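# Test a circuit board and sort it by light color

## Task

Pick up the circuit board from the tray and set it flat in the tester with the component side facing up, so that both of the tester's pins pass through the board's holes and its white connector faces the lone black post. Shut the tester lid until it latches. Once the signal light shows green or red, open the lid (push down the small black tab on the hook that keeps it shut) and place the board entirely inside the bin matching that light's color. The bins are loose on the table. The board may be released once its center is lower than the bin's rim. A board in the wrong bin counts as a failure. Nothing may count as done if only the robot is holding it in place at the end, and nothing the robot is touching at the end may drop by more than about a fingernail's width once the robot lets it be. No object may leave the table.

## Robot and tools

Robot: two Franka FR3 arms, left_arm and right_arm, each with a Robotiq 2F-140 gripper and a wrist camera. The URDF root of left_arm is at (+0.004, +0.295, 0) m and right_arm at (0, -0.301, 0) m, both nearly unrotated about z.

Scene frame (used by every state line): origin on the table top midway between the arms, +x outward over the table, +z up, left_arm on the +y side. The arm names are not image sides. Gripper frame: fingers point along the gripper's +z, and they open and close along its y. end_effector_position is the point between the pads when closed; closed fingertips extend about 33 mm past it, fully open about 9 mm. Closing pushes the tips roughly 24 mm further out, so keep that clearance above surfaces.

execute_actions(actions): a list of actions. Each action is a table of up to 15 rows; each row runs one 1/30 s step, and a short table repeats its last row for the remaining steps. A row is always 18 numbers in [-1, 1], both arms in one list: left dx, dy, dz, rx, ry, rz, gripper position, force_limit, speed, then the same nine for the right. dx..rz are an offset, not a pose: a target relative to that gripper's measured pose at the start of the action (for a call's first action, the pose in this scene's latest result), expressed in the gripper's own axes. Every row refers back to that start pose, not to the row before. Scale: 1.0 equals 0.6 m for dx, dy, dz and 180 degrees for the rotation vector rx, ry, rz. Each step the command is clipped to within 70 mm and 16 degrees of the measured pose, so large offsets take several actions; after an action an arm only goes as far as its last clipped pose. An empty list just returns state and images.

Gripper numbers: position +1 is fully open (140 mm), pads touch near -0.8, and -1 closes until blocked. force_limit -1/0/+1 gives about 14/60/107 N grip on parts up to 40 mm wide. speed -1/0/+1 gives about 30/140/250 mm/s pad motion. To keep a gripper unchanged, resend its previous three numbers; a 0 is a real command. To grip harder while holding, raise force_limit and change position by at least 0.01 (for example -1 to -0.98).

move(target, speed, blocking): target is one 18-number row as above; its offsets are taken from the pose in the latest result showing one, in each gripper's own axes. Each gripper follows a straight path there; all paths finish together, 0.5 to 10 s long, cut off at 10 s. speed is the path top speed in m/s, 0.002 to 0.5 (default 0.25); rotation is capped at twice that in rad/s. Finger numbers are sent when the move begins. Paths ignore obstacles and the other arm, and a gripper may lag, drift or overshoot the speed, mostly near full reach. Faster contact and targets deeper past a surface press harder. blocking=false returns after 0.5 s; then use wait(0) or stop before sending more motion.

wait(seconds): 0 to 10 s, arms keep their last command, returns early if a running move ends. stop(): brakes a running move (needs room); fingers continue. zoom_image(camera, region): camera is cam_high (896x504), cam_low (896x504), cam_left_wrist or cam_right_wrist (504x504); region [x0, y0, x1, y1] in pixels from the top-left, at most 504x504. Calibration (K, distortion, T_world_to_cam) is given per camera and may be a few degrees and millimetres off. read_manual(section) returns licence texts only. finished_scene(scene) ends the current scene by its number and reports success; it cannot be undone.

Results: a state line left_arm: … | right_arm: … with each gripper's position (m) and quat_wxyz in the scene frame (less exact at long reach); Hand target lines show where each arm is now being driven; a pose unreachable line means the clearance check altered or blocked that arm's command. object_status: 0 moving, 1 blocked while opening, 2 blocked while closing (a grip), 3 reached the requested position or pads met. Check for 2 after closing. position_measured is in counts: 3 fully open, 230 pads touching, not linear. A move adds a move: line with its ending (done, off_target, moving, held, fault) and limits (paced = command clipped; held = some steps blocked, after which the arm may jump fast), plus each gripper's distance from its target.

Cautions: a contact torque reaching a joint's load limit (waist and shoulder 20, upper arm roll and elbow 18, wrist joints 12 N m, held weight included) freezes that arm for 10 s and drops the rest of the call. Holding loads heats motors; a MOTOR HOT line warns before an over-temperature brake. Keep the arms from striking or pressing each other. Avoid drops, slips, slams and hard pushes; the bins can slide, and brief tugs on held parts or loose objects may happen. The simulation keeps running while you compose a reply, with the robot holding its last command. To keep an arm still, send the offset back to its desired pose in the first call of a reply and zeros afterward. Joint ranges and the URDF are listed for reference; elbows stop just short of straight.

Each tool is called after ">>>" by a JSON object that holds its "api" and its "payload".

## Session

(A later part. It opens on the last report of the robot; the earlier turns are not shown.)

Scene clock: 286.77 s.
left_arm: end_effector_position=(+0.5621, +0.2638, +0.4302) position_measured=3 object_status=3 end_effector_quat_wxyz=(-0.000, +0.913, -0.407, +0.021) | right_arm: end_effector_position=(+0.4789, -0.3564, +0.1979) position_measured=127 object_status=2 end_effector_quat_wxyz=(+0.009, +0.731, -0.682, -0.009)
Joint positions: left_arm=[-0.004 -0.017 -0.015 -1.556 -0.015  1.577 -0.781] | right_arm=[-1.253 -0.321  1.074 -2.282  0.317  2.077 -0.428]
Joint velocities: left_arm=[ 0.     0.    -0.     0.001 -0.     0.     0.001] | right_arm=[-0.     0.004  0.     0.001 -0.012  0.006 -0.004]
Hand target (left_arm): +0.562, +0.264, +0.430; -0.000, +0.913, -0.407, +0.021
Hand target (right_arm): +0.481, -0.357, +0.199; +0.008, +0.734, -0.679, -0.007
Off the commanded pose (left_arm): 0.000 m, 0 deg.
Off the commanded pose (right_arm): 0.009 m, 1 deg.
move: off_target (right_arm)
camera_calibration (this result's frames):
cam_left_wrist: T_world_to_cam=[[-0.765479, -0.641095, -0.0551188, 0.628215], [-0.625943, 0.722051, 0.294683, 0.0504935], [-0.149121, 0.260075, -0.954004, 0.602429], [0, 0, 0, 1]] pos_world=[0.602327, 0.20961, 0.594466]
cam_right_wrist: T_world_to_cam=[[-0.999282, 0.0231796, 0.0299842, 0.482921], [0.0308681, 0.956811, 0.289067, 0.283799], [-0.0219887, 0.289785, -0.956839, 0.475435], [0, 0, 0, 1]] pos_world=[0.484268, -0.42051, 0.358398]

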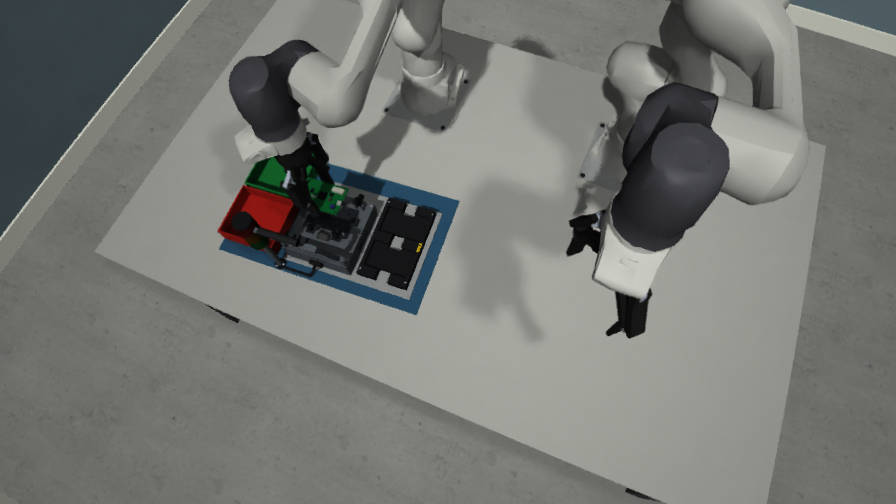

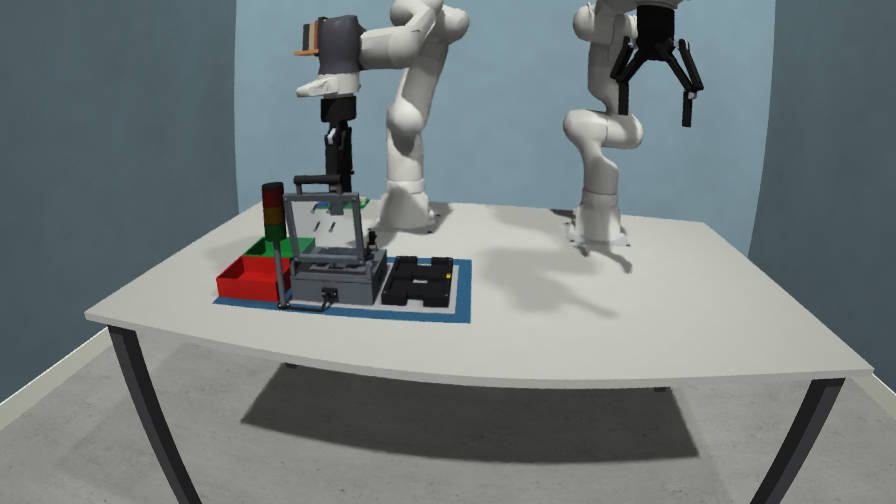

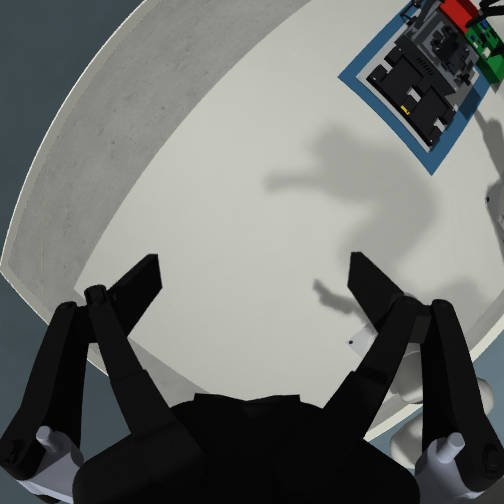

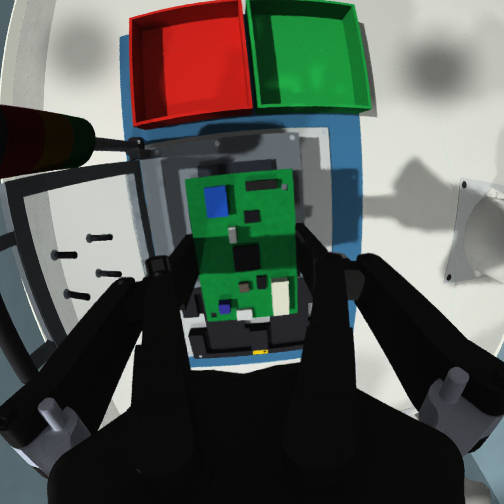

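>>> {"api": "move", "payload": {"target": [0,0,0,0,0,0,1,0,0, 0.011,-0.019,0.09,0,0,0,-1,0.2,-0.6], "speed": 0.06}}

>>> {"api": "zoom_image", "payload": {"camera": "cam_right_wrist", "region": [110, 110, 370, 350]}}

Scene clock: 308.57 s.
left_arm: end_effector_position=(+0.5621, +0.2638, +0.4302) position_measured=3 object_status=3 end_effector_quat_wxyz=(-0.000, +0.913, -0.407, +0.021) | right_arm: end_effector_position=(+0.4863, -0.3605, +0.1408) position_measured=127 object_status=2 end_effector_quat_wxyz=(+0.011, +0.737, -0.676, -0.013)
Joint positions: left_arm=[-0.004 -0.017 -0.015 -1.556 -0.015  1.577 -0.781] | right_arm=[-1.42  -0.145  1.278 -2.326  0.174  2.242 -0.336]
Joint velocities: left_arm=[-0.     0.     0.001  0.    -0.    -0.    -0.   ] | right_arm=[-0.03  -0.     0.03   0.004 -0.011  0.009  0.04 ]
Hand target (left_arm): +0.562, +0.264, +0.430; -0.000, +0.913, -0.407, +0.021
Hand target (right_arm): +0.489, -0.361, +0.142; +0.010, +0.733, -0.681, -0.010
Off the commanded pose (left_arm): 0.000 m, 0 deg.
Off the commanded pose (right_arm): 0.004 m, 1 deg.
move: off_target (right_arm)
camera_calibration (this result's frames):
cam_left_wrist: T_world_to_cam=[[-0.765479, -0.641095, -0.0551188, 0.628215], [-0.625943, 0.722051, 0.294683, 0.0504934], [-0.149121, 0.260075, -0.954004, 0.602428], [0, 0, 0, 1]] pos_world=[0.602327, 0.20961, 0.594466]
cam_right_wrist: T_world_to_cam=[[-0.999216, 0.0062543, 0.0390907, 0.484704], [0.0173714, 0.956567, 0.290993, 0.310114], [-0.0355729, 0.291444, -0.955926, 0.429246], [0, 0, 0, 1]] pos_world=[0.494206, -0.424777, 0.30114]

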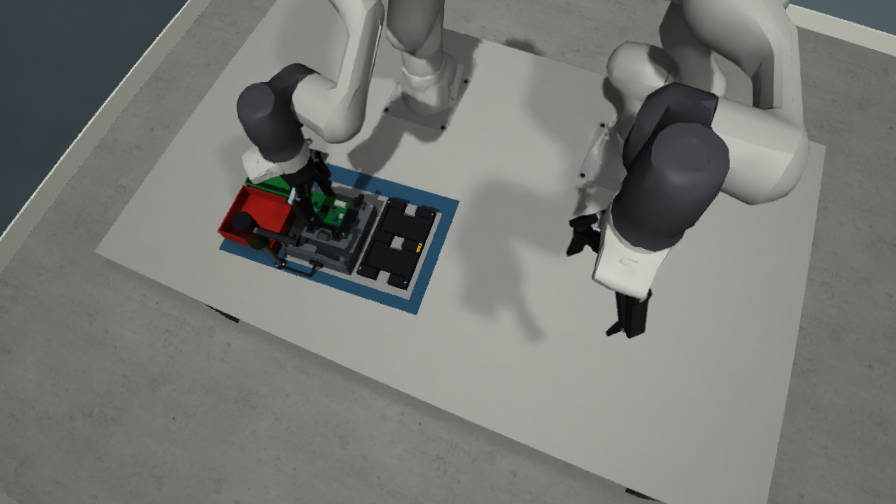

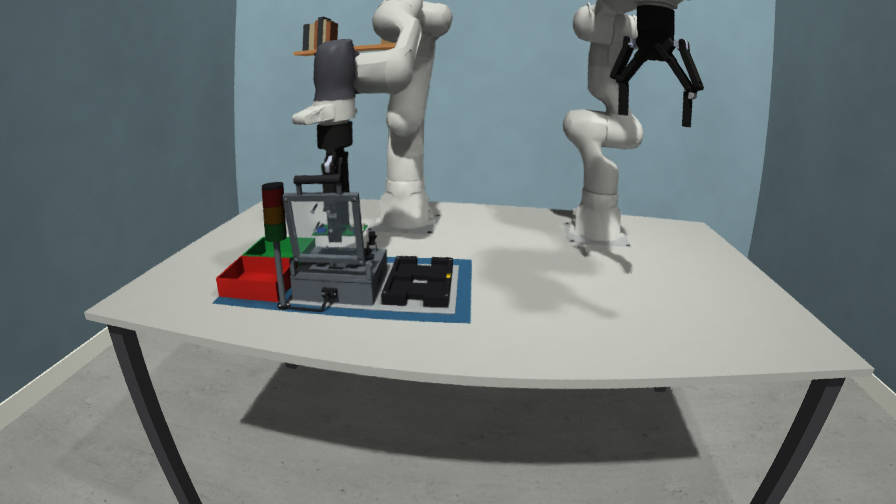

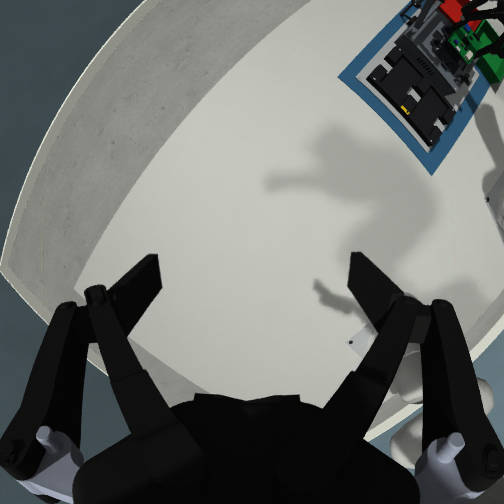

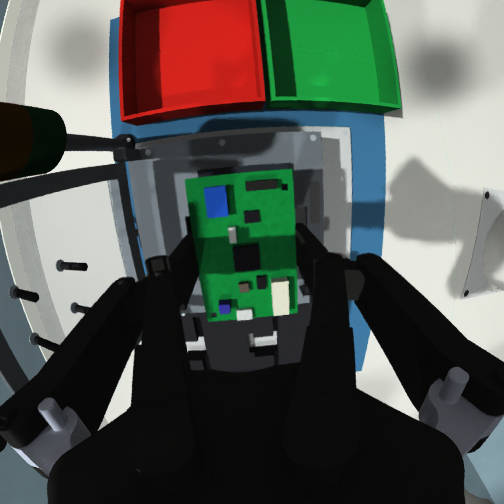

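Region (110, 110, 370, 350) of cam_right_wrist's 504x504 image, scaled by 1.938, with more detail than that image has; it fills the top 465 rows of this view, and the rest is white.

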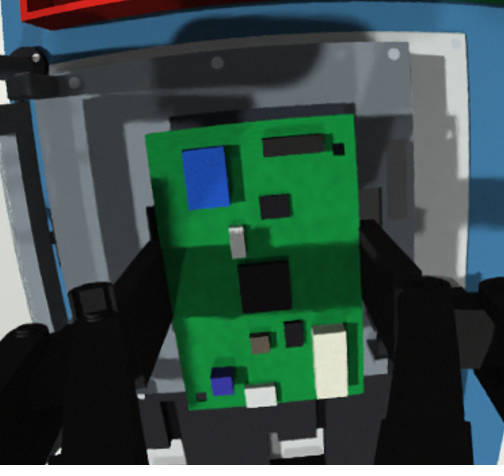

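>>> {"api": "move", "payload": {"target": [0,0,0,0,0,0,1,0,0, -0.02,0.032,-0.15,0,0,0,-1,0.2,-0.6], "speed": 0.2}}

>>> {"api": "move", "payload": {"target": [0,0,0,0,0,0,1,0,0, -0.08,0.16,-0.15,0,0,-0.3,-1,0.2,-0.6], "speed": 0.4}}

Scene clock: 429.73 s.
left_arm: end_effector_position=(+0.5621, +0.2638, +0.4302) position_measured=3 object_status=3 end_effector_quat_wxyz=(-0.000, +0.913, -0.407, +0.021) | right_arm: end_effector_position=(+0.4718, -0.3522, +0.2350) position_measured=127 object_status=2 end_effector_quat_wxyz=(+0.007, +0.732, -0.681, -0.009)
Joint positions: left_arm=[-0.004 -0.017 -0.015 -1.556 -0.015  1.577 -0.781] | right_arm=[-1.186 -0.393  0.98  -2.245  0.348  1.972 -0.455]
Joint velocities: left_arm=[ 0.     0.001 -0.002  0.     0.001  0.    -0.001] | right_arm=[ 0.008  0.001 -0.006 -0.001  0.001 -0.01  -0.017]
Hand target (left_arm): +0.562, +0.264, +0.430; -0.000, +0.913, -0.407, +0.021
Hand target (right_arm): +0.470, -0.352, +0.234; +0.008, +0.735, -0.677, -0.012
Off the commanded pose (left_arm): 0.000 m, 0 deg.
Off the commanded pose (right_arm): 0.005 m, 1 deg.
move: off_target (right_arm)
camera_calibration (this result's frames):
cam_left_wrist: T_world_to_cam=[[-0.765479, -0.641095, -0.0551188, 0.628215], [-0.625943, 0.722051, 0.294683, 0.0504934], [-0.149121, 0.260075, -0.954004, 0.602429], [0, 0, 0, 1]] pos_world=[0.602327, 0.20961, 0.594466]
cam_right_wrist: T_world_to_cam=[[-0.999399, 0.0208185, 0.0277336, 0.474416], [0.0279765, 0.956595, 0.290076, 0.270308], [-0.0204909, 0.290677, -0.956602, 0.509172], [0, 0, 0, 1]] pos_world=[0.477002, -0.416456, 0.395508]

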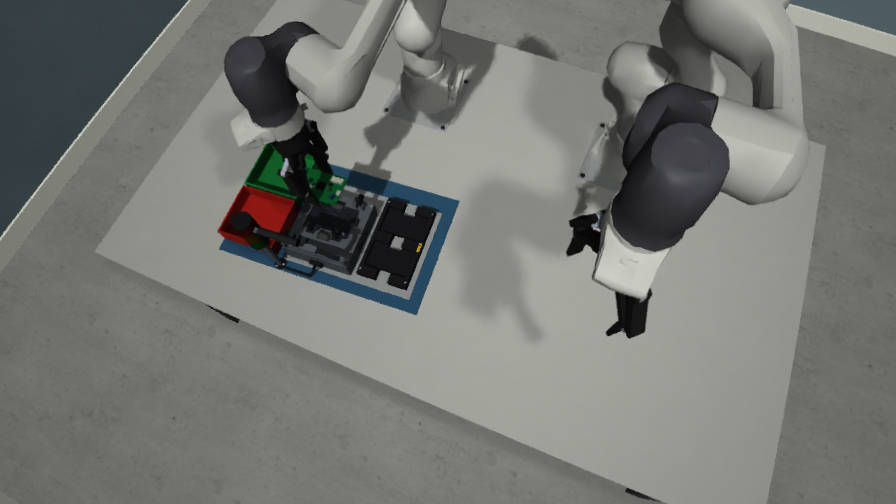

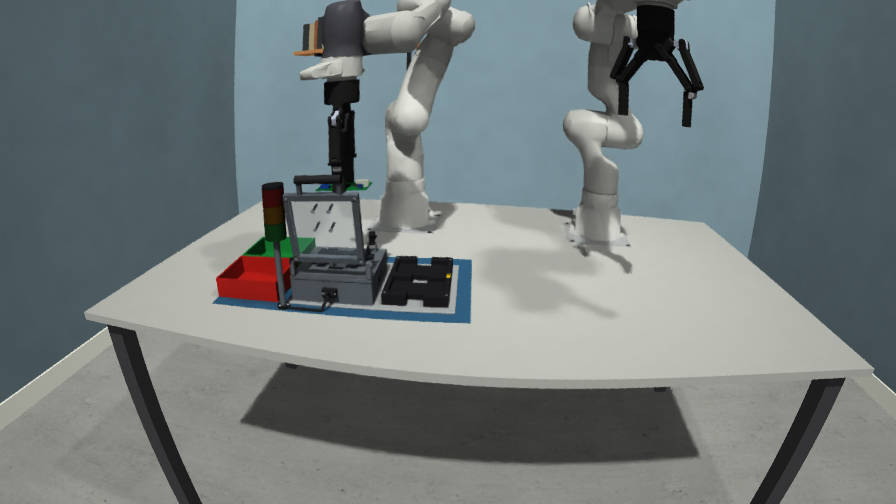

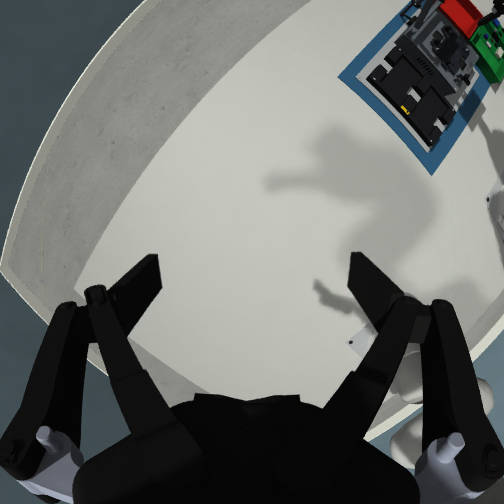

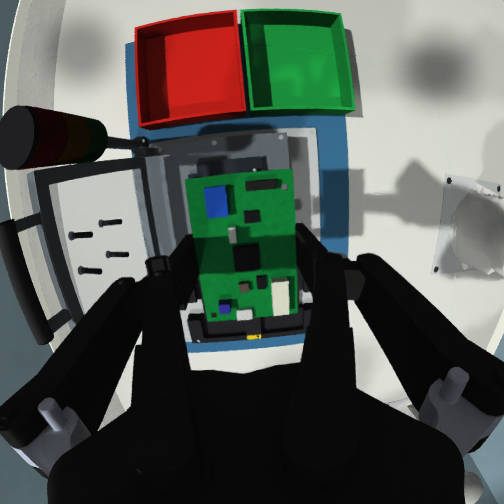

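Scene clock: 431.93 s.
left_arm: end_effector_position=(+0.5621, +0.2638, +0.4302) position_measured=3 object_status=3 end_effector_quat_wxyz=(-0.000, +0.913, -0.407, +0.021) | right_arm: end_effector_position=(+0.3771, -0.3101, +0.3289) position_measured=127 object_status=2 end_effector_quat_wxyz=(-0.004, +0.960, -0.280, -0.008)
Joint positions: left_arm=[-0.004 -0.017 -0.015 -1.556 -0.015  1.577 -0.781] | right_arm=[-0.552 -0.621  0.397 -2.328  0.238  1.725 -1.259]
Joint velocities: left_arm=[-0.     0.001 -0.     0.001 -0.001  0.    -0.   ] | right_arm=[ 0.008  0.002 -0.005 -0.001 -0.005  0.001 -0.023]
Hand target (left_arm): +0.562, +0.264, +0.430; -0.000, +0.913, -0.407, +0.021
Hand target (right_arm): +0.376, -0.311, +0.328; -0.003, +0.962, -0.274, -0.010
Off the commanded pose (left_arm): 0.000 m, 0 deg.
Off the commanded pose (right_arm): 0.003 m, 1 deg.
move: done
camera_calibration (this result's frames):
cam_left_wrist: T_world_to_cam=[[-0.765479, -0.641095, -0.0551188, 0.628215], [-0.625943, 0.722051, 0.294683, 0.0504935], [-0.149121, 0.260075, -0.954004, 0.602429], [0, 0, 0, 1]] pos_world=[0.602327, 0.20961, 0.594466]
cam_right_wrist: T_world_to_cam=[[-0.613687, -0.789541, 0.00375636, -0.0125992], [-0.751053, 0.585226, 0.305664, 0.378912], [-0.243532, 0.18476, -0.952132, 0.634592], [0, 0, 0, 1]] pos_world=[0.431395, -0.348944, 0.488443]

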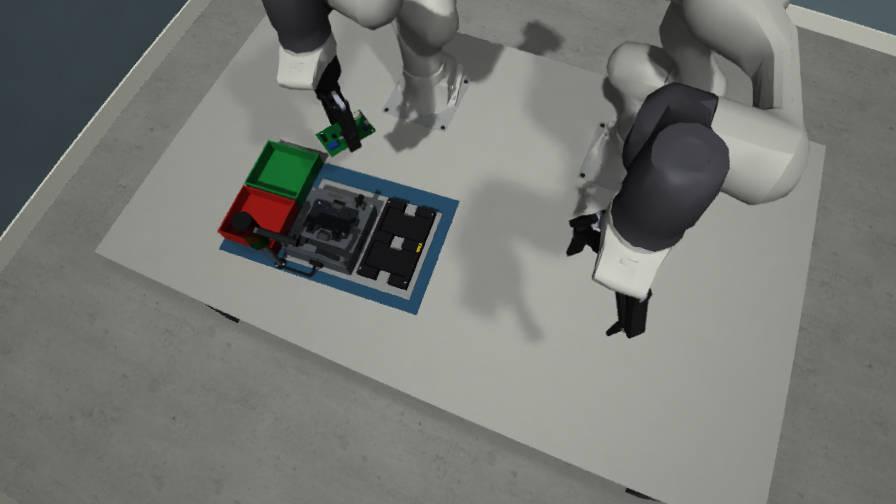

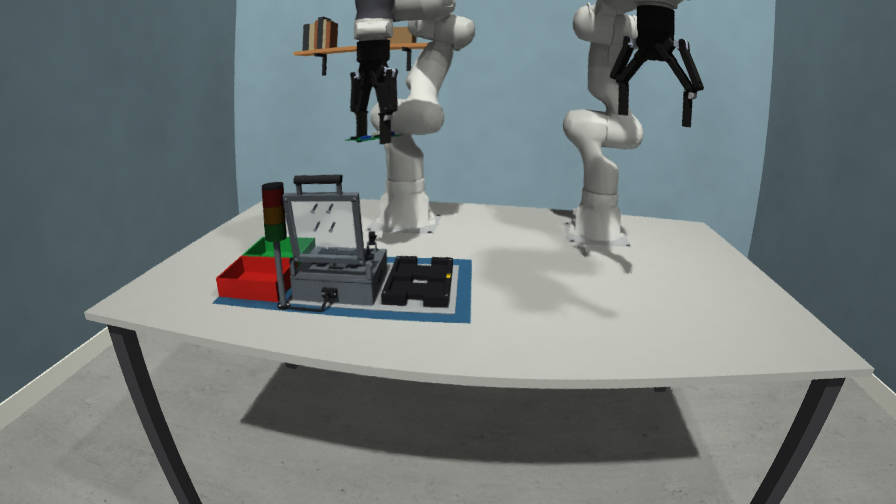

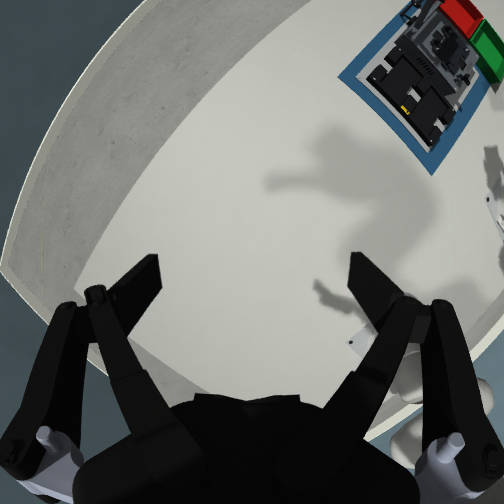

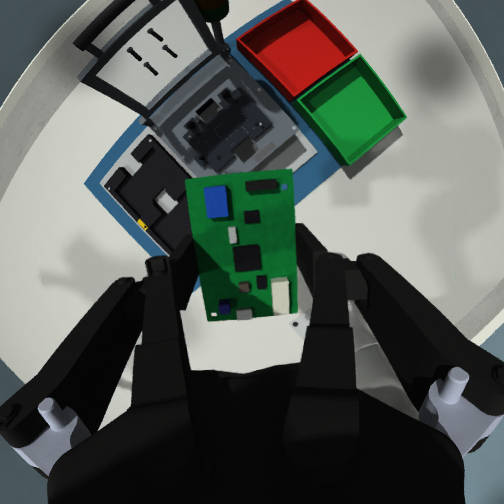

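>>> {"api": "move", "payload": {"target": [0,0,0,0,0,0,1,0,0, 0,0,0,0,0,-0.17,-1,0.2,-0.6], "speed": 0.4}}

Scene clock: 438.73 s.
left_arm: end_effector_position=(+0.5621, +0.2638, +0.4302) position_measured=3 object_status=3 end_effector_quat_wxyz=(-0.000, +0.913, -0.407, +0.021) | right_arm: end_effector_position=(+0.3767, -0.3089, +0.3289) position_measured=127 object_status=2 end_effector_quat_wxyz=(-0.007, +1.000, -0.022, -0.008)
Joint positions: left_arm=[-0.004 -0.017 -0.015 -1.556 -0.015  1.577 -0.781] | right_arm=[-0.287 -0.576  0.195 -2.332  0.121  1.747 -1.664]
Joint velocities: left_arm=[-0.001 -0.001  0.    -0.    -0.    -0.    -0.001] | right_arm=[ 0.005  0.    -0.004  0.001 -0.003  0.    -0.024]
Hand target (left_arm): +0.562, +0.264, +0.430; -0.000, +0.913, -0.407, +0.021
Hand target (right_arm): +0.378, -0.310, +0.328; -0.007, +1.000, -0.016, -0.007
Off the commanded pose (left_arm): 0.000 m, 0 deg.
Off the commanded pose (right_arm): 0.001 m, 1 deg.
move: done
camera_calibration (this result's frames):
cam_left_wrist: T_world_to_cam=[[-0.765479, -0.641095, -0.0551187, 0.628215], [-0.625943, 0.722051, 0.294683, 0.0504933], [-0.149121, 0.260075, -0.954004, 0.602428], [0, 0, 0, 1]] pos_world=[0.602327, 0.209611, 0.594466]
cam_right_wrist: T_world_to_cam=[[-0.1369, -0.990553, -0.00795534, -0.24968], [-0.943619, 0.127962, 0.305302, 0.309311], [-0.3014, 0.0493028, -0.952222, 0.614254], [0, 0, 0, 1]] pos_world=[0.442827, -0.317185, 0.488487]

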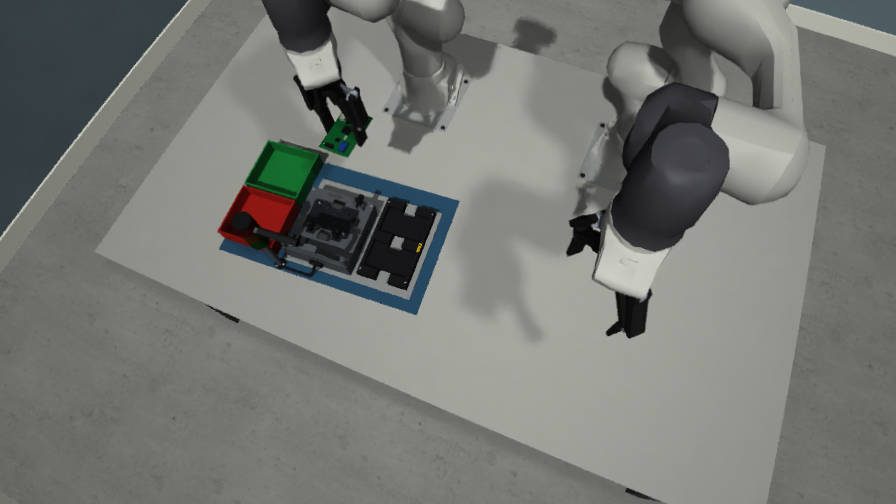

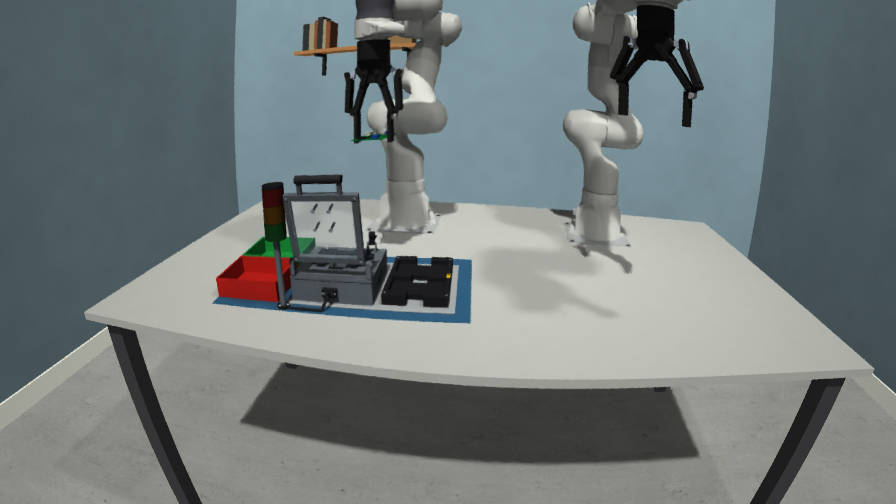

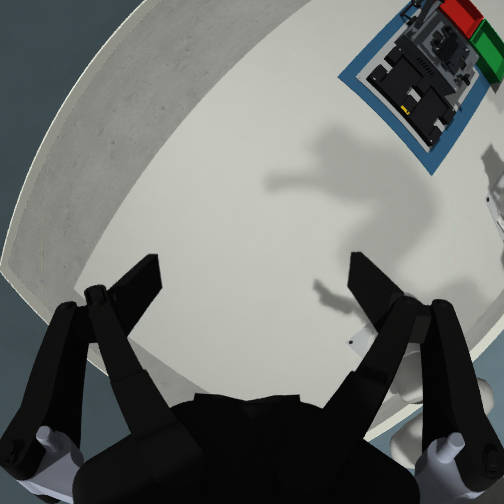

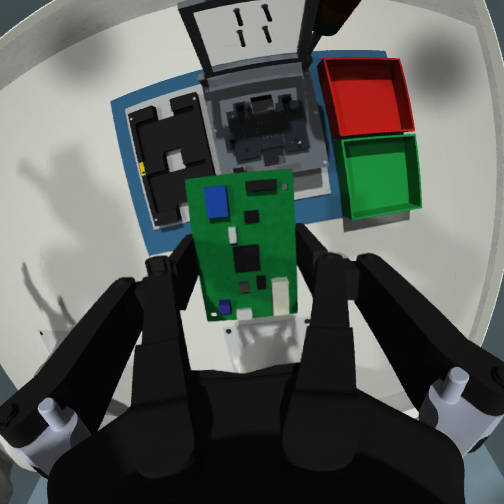

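>>> {"api": "execute_actions", "payload": {"actions": []}}

Scene clock: 460.07 s.
left_arm: end_effector_position=(+0.5621, +0.2638, +0.4302) position_measured=3 object_status=3 end_effector_quat_wxyz=(-0.000, +0.913, -0.407, +0.021) | right_arm: end_effector_position=(+0.3767, -0.3090, +0.3287) position_measured=127 object_status=2 end_effector_quat_wxyz=(-0.007, +1.000, -0.018, -0.008)
Joint positions: left_arm=[-0.004 -0.017 -0.015 -1.556 -0.015  1.577 -0.781] | right_arm=[-0.287 -0.576  0.195 -2.333  0.12   1.748 -1.672]
Joint velocities: left_arm=[-0.001 -0.001  0.     0.    -0.    -0.     0.001] | right_arm=[-0.    -0.001  0.    -0.001  0.    -0.    -0.   ]
Hand target (left_arm): +0.562, +0.264, +0.430; -0.000, +0.913, -0.407, +0.021
Hand target (right_arm): +0.378, -0.310, +0.328; -0.007, +1.000, -0.016, -0.007
Off the commanded pose (left_arm): 0.000 m, 0 deg.
Off the commanded pose (right_arm): 0.001 m, 0 deg.
camera_calibration (this result's frames):
cam_left_wrist: T_world_to_cam=[[-0.765479, -0.641095, -0.0551188, 0.628215], [-0.625943, 0.722051, 0.294683, 0.0504934], [-0.149121, 0.260075, -0.954004, 0.602428], [0, 0, 0, 1]] pos_world=[0.602327, 0.20961, 0.594466]
cam_right_wrist: T_world_to_cam=[[-0.129177, -0.99159, -0.00789322, -0.253045], [-0.944603, 0.120626, 0.305246, 0.307522], [-0.301727, 0.0468867, -0.952241, 0.613489], [0, 0, 0, 1]] pos_world=[0.442905, -0.316776, 0.488321]

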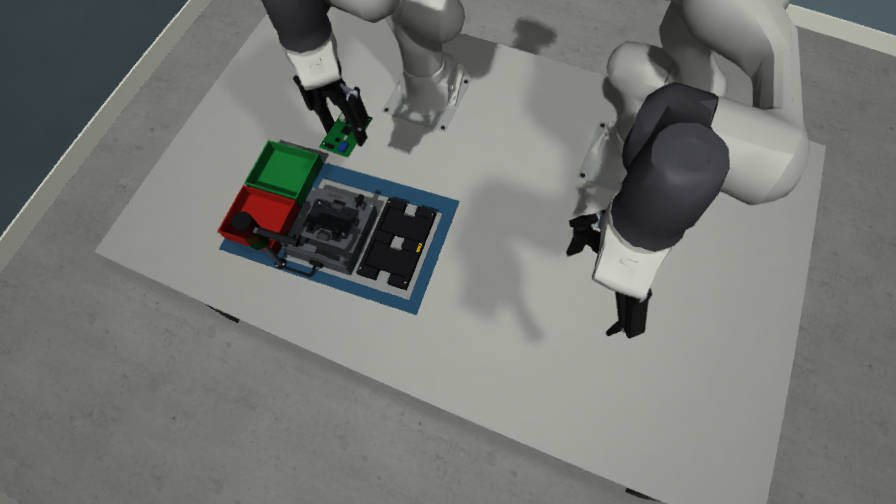

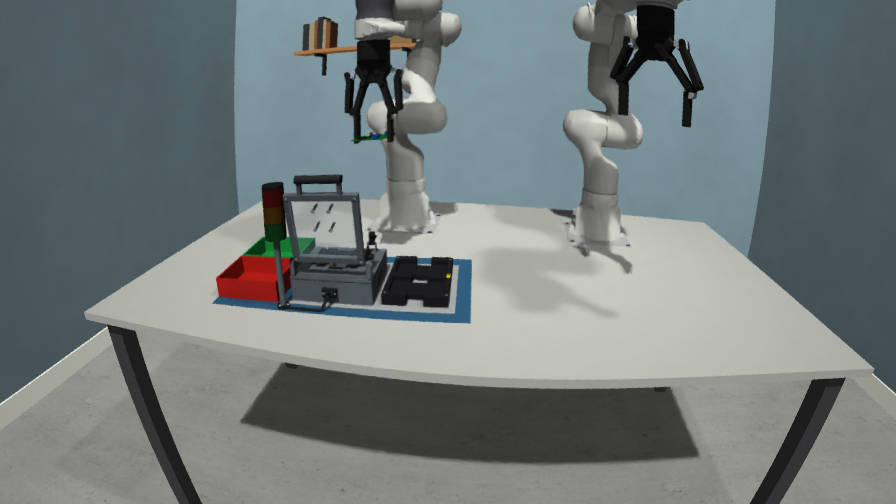

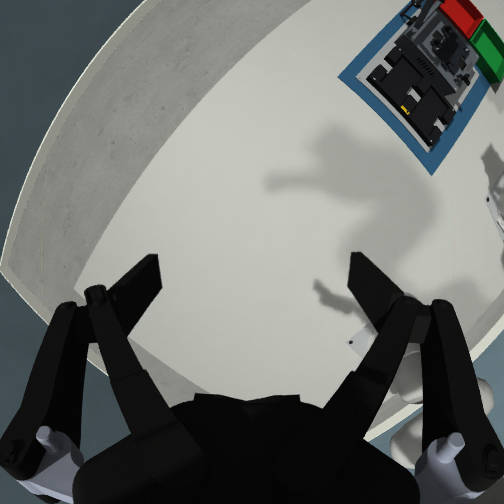

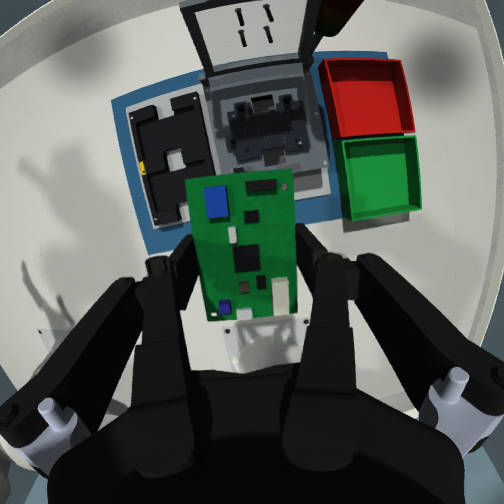

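>>> {"api": "move", "payload": {"target": [0,0,0,0,0,0,1,0,0, 0.288,0.10,-0.065,0,0,0,-1,0.2,-0.6], "speed": 0.25}}

>>> {"api": "move", "payload": {"target": [0,0,0,0,0,0,1,0,0, 0,0,0,0,0,0.46,-1,0.2,-0.6], "speed": 0.3}}

Scene clock: 467.97 s.
left_arm: end_effector_position=(+0.5621, +0.2638, +0.4302) position_measured=3 object_status=3 end_effector_quat_wxyz=(-0.000, +0.913, -0.407, +0.021) | right_arm: end_effector_position=(+0.5482, -0.3792, +0.3649) position_measured=127 object_status=2 end_effector_quat_wxyz=(-0.003, +1.000, -0.020, -0.006)
Joint positions: left_arm=[-0.004 -0.017 -0.015 -1.556 -0.015  1.577 -0.781] | right_arm=[-0.345 -0.012  0.192 -1.707  0.007  1.682 -1.677]
Joint velocities: left_arm=[-0.     0.     0.    -0.002  0.     0.     0.001] | right_arm=[ 0.001  0.001  0.001  0.002 -0.002 -0.015 -0.001]
Hand target (left_arm): +0.562, +0.264, +0.430; -0.000, +0.913, -0.407, +0.021
Hand target (right_arm): +0.547, -0.379, +0.364; -0.002, +1.000, -0.019, -0.009
Off the commanded pose (left_arm): 0.000 m, 0 deg.
Off the commanded pose (right_arm): 0.004 m, 1 deg.
move: off_target (right_arm)
camera_calibration (this result's frames):
cam_left_wrist: T_world_to_cam=[[-0.76548, -0.641095, -0.0551188, 0.628215], [-0.625943, 0.722051, 0.294683, 0.0504934], [-0.149121, 0.260075, -0.954004, 0.602428], [0, 0, 0, 1]] pos_world=[0.602327, 0.20961, 0.594466]
cam_right_wrist: T_world_to_cam=[[-0.132723, -0.991153, -0.000234967, -0.300929], [-0.945111, 0.126486, 0.301275, 0.470872], [-0.29858, 0.0402082, -0.953537, 0.699127], [0, 0, 0, 1]] pos_world=[0.613831, -0.385937, 0.524711]

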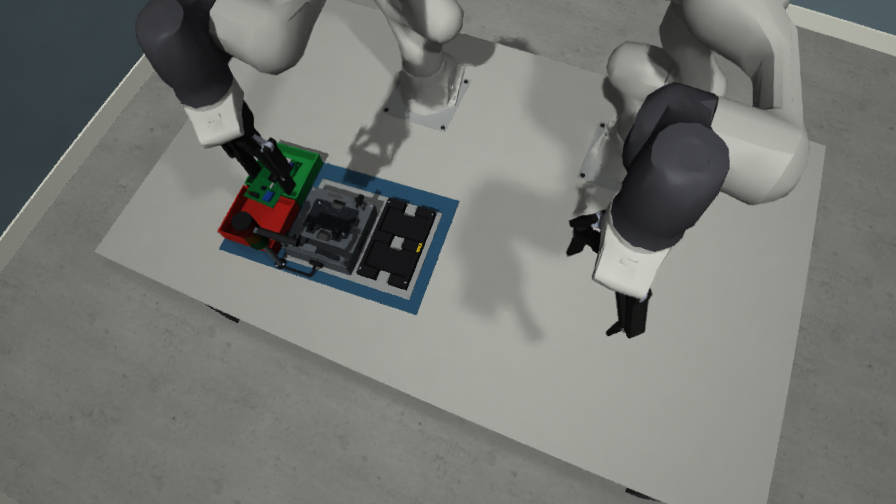

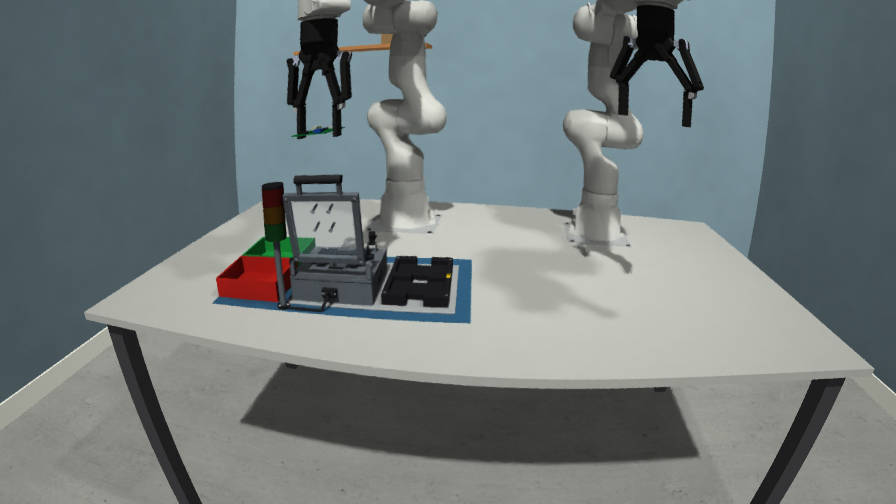

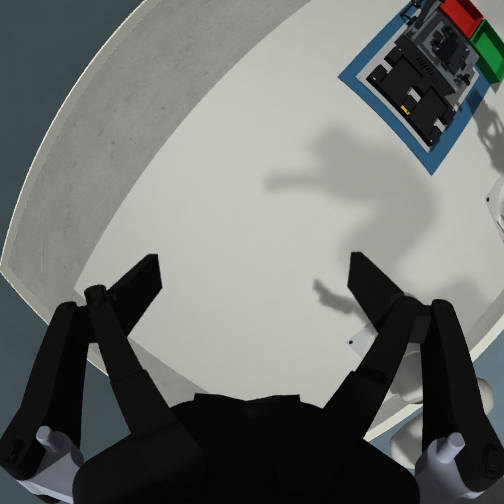

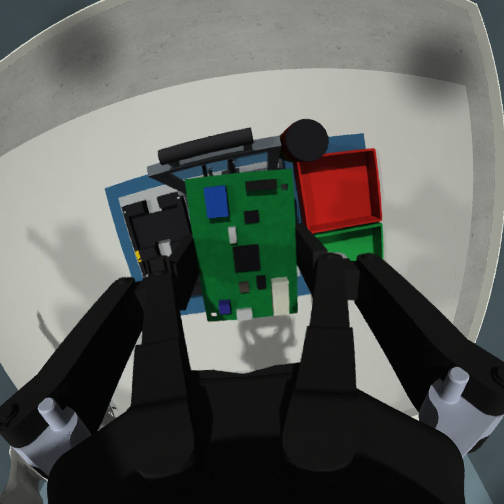

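Scene clock: 471.40 s.
left_arm: end_effector_position=(+0.5621, +0.2638, +0.4302) position_measured=3 object_status=3 end_effector_quat_wxyz=(-0.000, +0.913, -0.407, +0.021) | right_arm: end_effector_position=(+0.5475, -0.3801, +0.3646) position_measured=127 object_status=2 end_effector_quat_wxyz=(+0.001, +0.740, -0.672, -0.007)
Joint positions: left_arm=[-0.004 -0.017 -0.015 -1.556 -0.015  1.577 -0.781] | right_arm=[-0.348 -0.014  0.192 -1.709  0.009  1.682 -0.246]
Joint velocities: left_arm=[ 0.     0.001  0.001 -0.    -0.001 -0.001 -0.   ] | right_arm=[ 0.001 -0.     0.001  0.001 -0.001  0.     0.031]
Hand target (left_arm): +0.562, +0.264, +0.430; -0.000, +0.913, -0.407, +0.021
Hand target (right_arm): +0.548, -0.379, +0.365; +0.002, +0.737, -0.676, -0.006
Off the commanded pose (left_arm): 0.000 m, 0 deg.
Off the commanded pose (right_arm): 0.001 m, 1 deg.
move: done
camera_calibration (this result's frames):
cam_left_wrist: T_world_to_cam=[[-0.765479, -0.641095, -0.0551188, 0.628215], [-0.625943, 0.722051, 0.294683, 0.0504934], [-0.149121, 0.260075, -0.954004, 0.602428], [0, 0, 0, 1]] pos_world=[0.602327, 0.20961, 0.594466]
cam_right_wrist: T_world_to_cam=[[-0.999856, -0.00336775, 0.0166057, 0.542164], [0.00172361, 0.954748, 0.297412, 0.268208], [-0.0168558, 0.297398, -0.954605, 0.642604], [0, 0, 0, 1]] pos_world=[0.552456, -0.445354, 0.524662]

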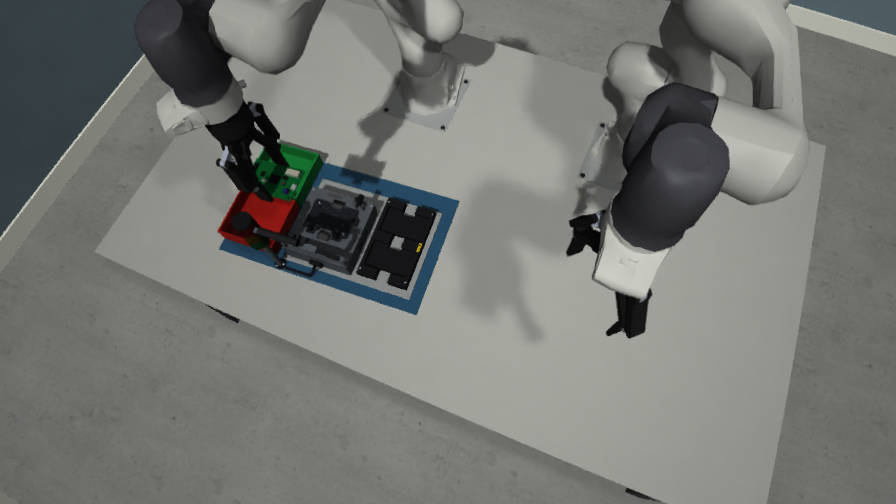

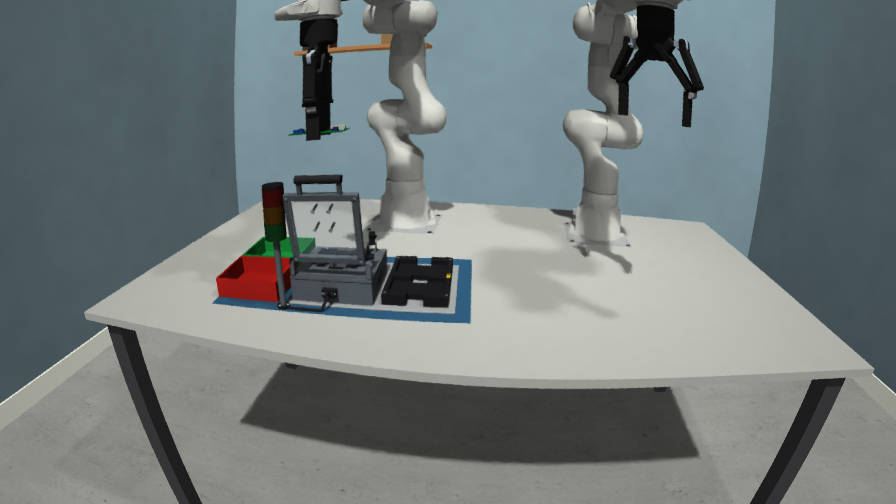

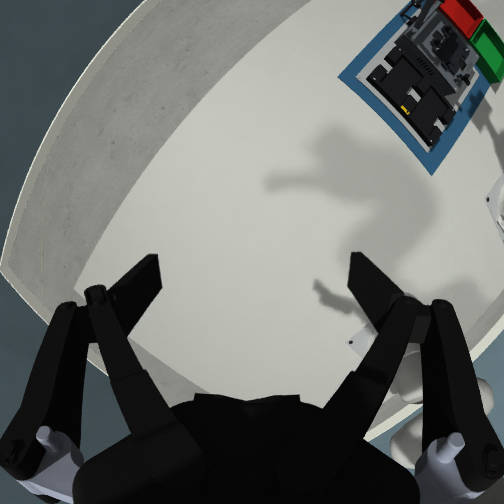

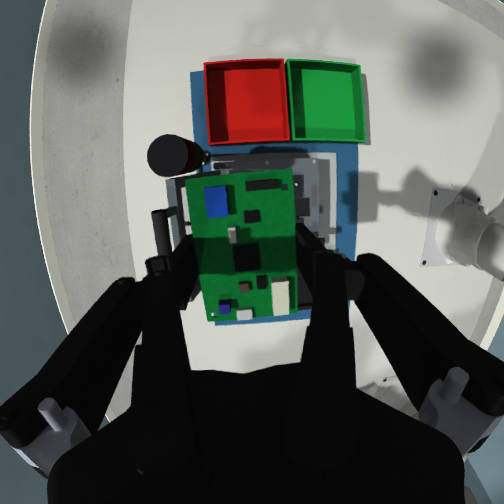

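>>> {"api": "move", "payload": {"target": [0,0,0,0,0,0,1,0,0, -0.040,0.091,0.275,0,0,0.008,-1,0.2,-0.6], "speed": 0.2}}

Scene clock: 486.43 s.
left_arm: end_effector_position=(+0.5621, +0.2638, +0.4302) position_measured=3 object_status=3 end_effector_quat_wxyz=(-0.000, +0.913, -0.407, +0.021) | right_arm: end_effector_position=(+0.4871, -0.3571, +0.2000) position_measured=127 object_status=2 end_effector_quat_wxyz=(+0.001, +0.735, -0.678, -0.011)
Joint positions: left_arm=[-0.004 -0.017 -0.015 -1.556 -0.015  1.577 -0.781] | right_arm=[-0.335 -0.134  0.202 -2.27   0.043  2.119 -0.23 ]
Joint velocities: left_arm=[-0.001 -0.    -0.001 -0.     0.002  0.001  0.001] | right_arm=[ 0.    -0.001  0.001  0.    -0.001  0.011  0.002]
Hand target (left_arm): +0.562, +0.264, +0.430; -0.000, +0.913, -0.407, +0.021
Hand target (right_arm): +0.489, -0.356, +0.201; -0.001, +0.734, -0.679, -0.008
Off the commanded pose (left_arm): 0.000 m, 0 deg.
Off the commanded pose (right_arm): 0.004 m, 1 deg.
move: off_target (right_arm)
camera_calibration (this result's frames):
cam_left_wrist: T_world_to_cam=[[-0.765479, -0.641095, -0.0551187, 0.628215], [-0.625943, 0.722051, 0.294683, 0.0504934], [-0.149121, 0.260075, -0.954004, 0.602429], [0, 0, 0, 1]] pos_world=[0.602327, 0.20961, 0.594466]
cam_right_wrist: T_world_to_cam=[[-0.999675, 0.0127823, 0.0220469, 0.489151], [0.0188234, 0.953543, 0.30067, 0.285878], [-0.0171794, 0.300987, -0.953473, 0.478856], [0, 0, 0, 1]] pos_world=[0.491838, -0.422979, 0.359837]

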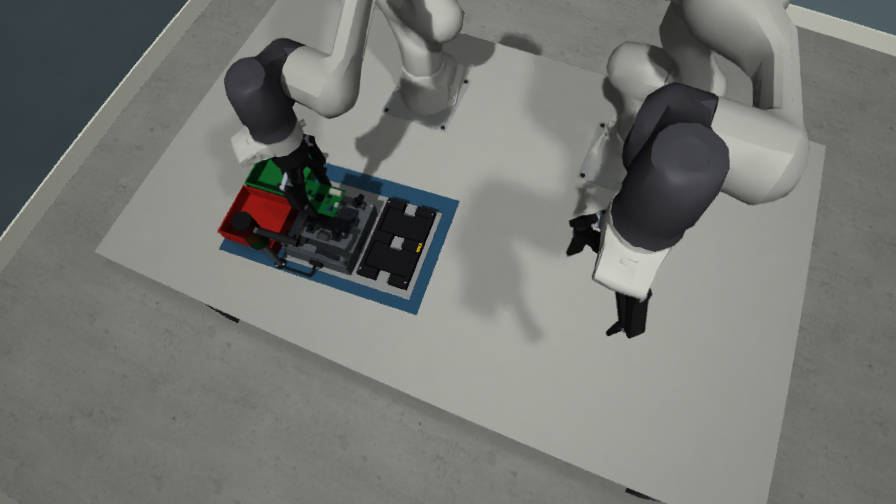

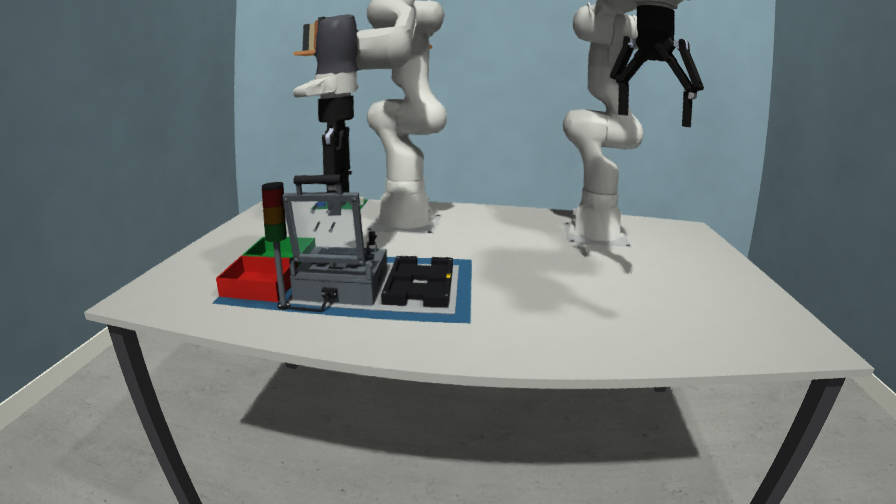

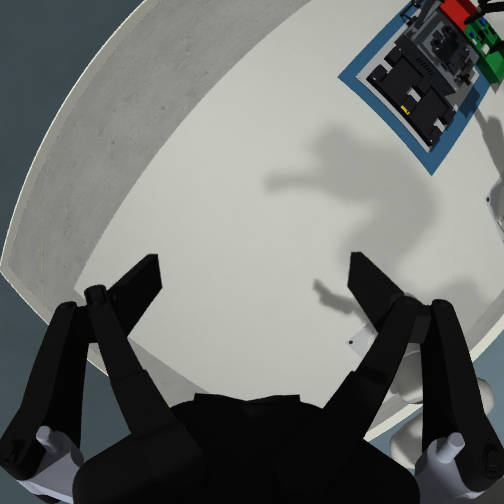

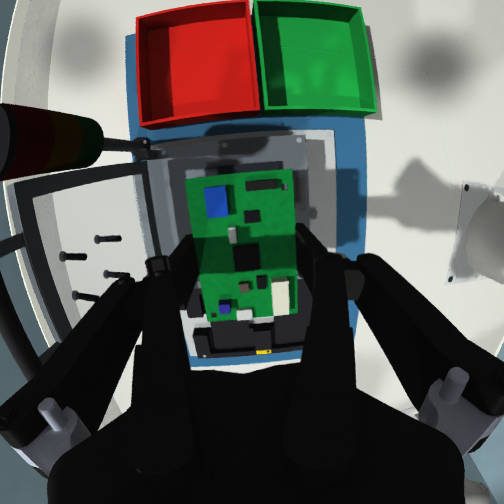

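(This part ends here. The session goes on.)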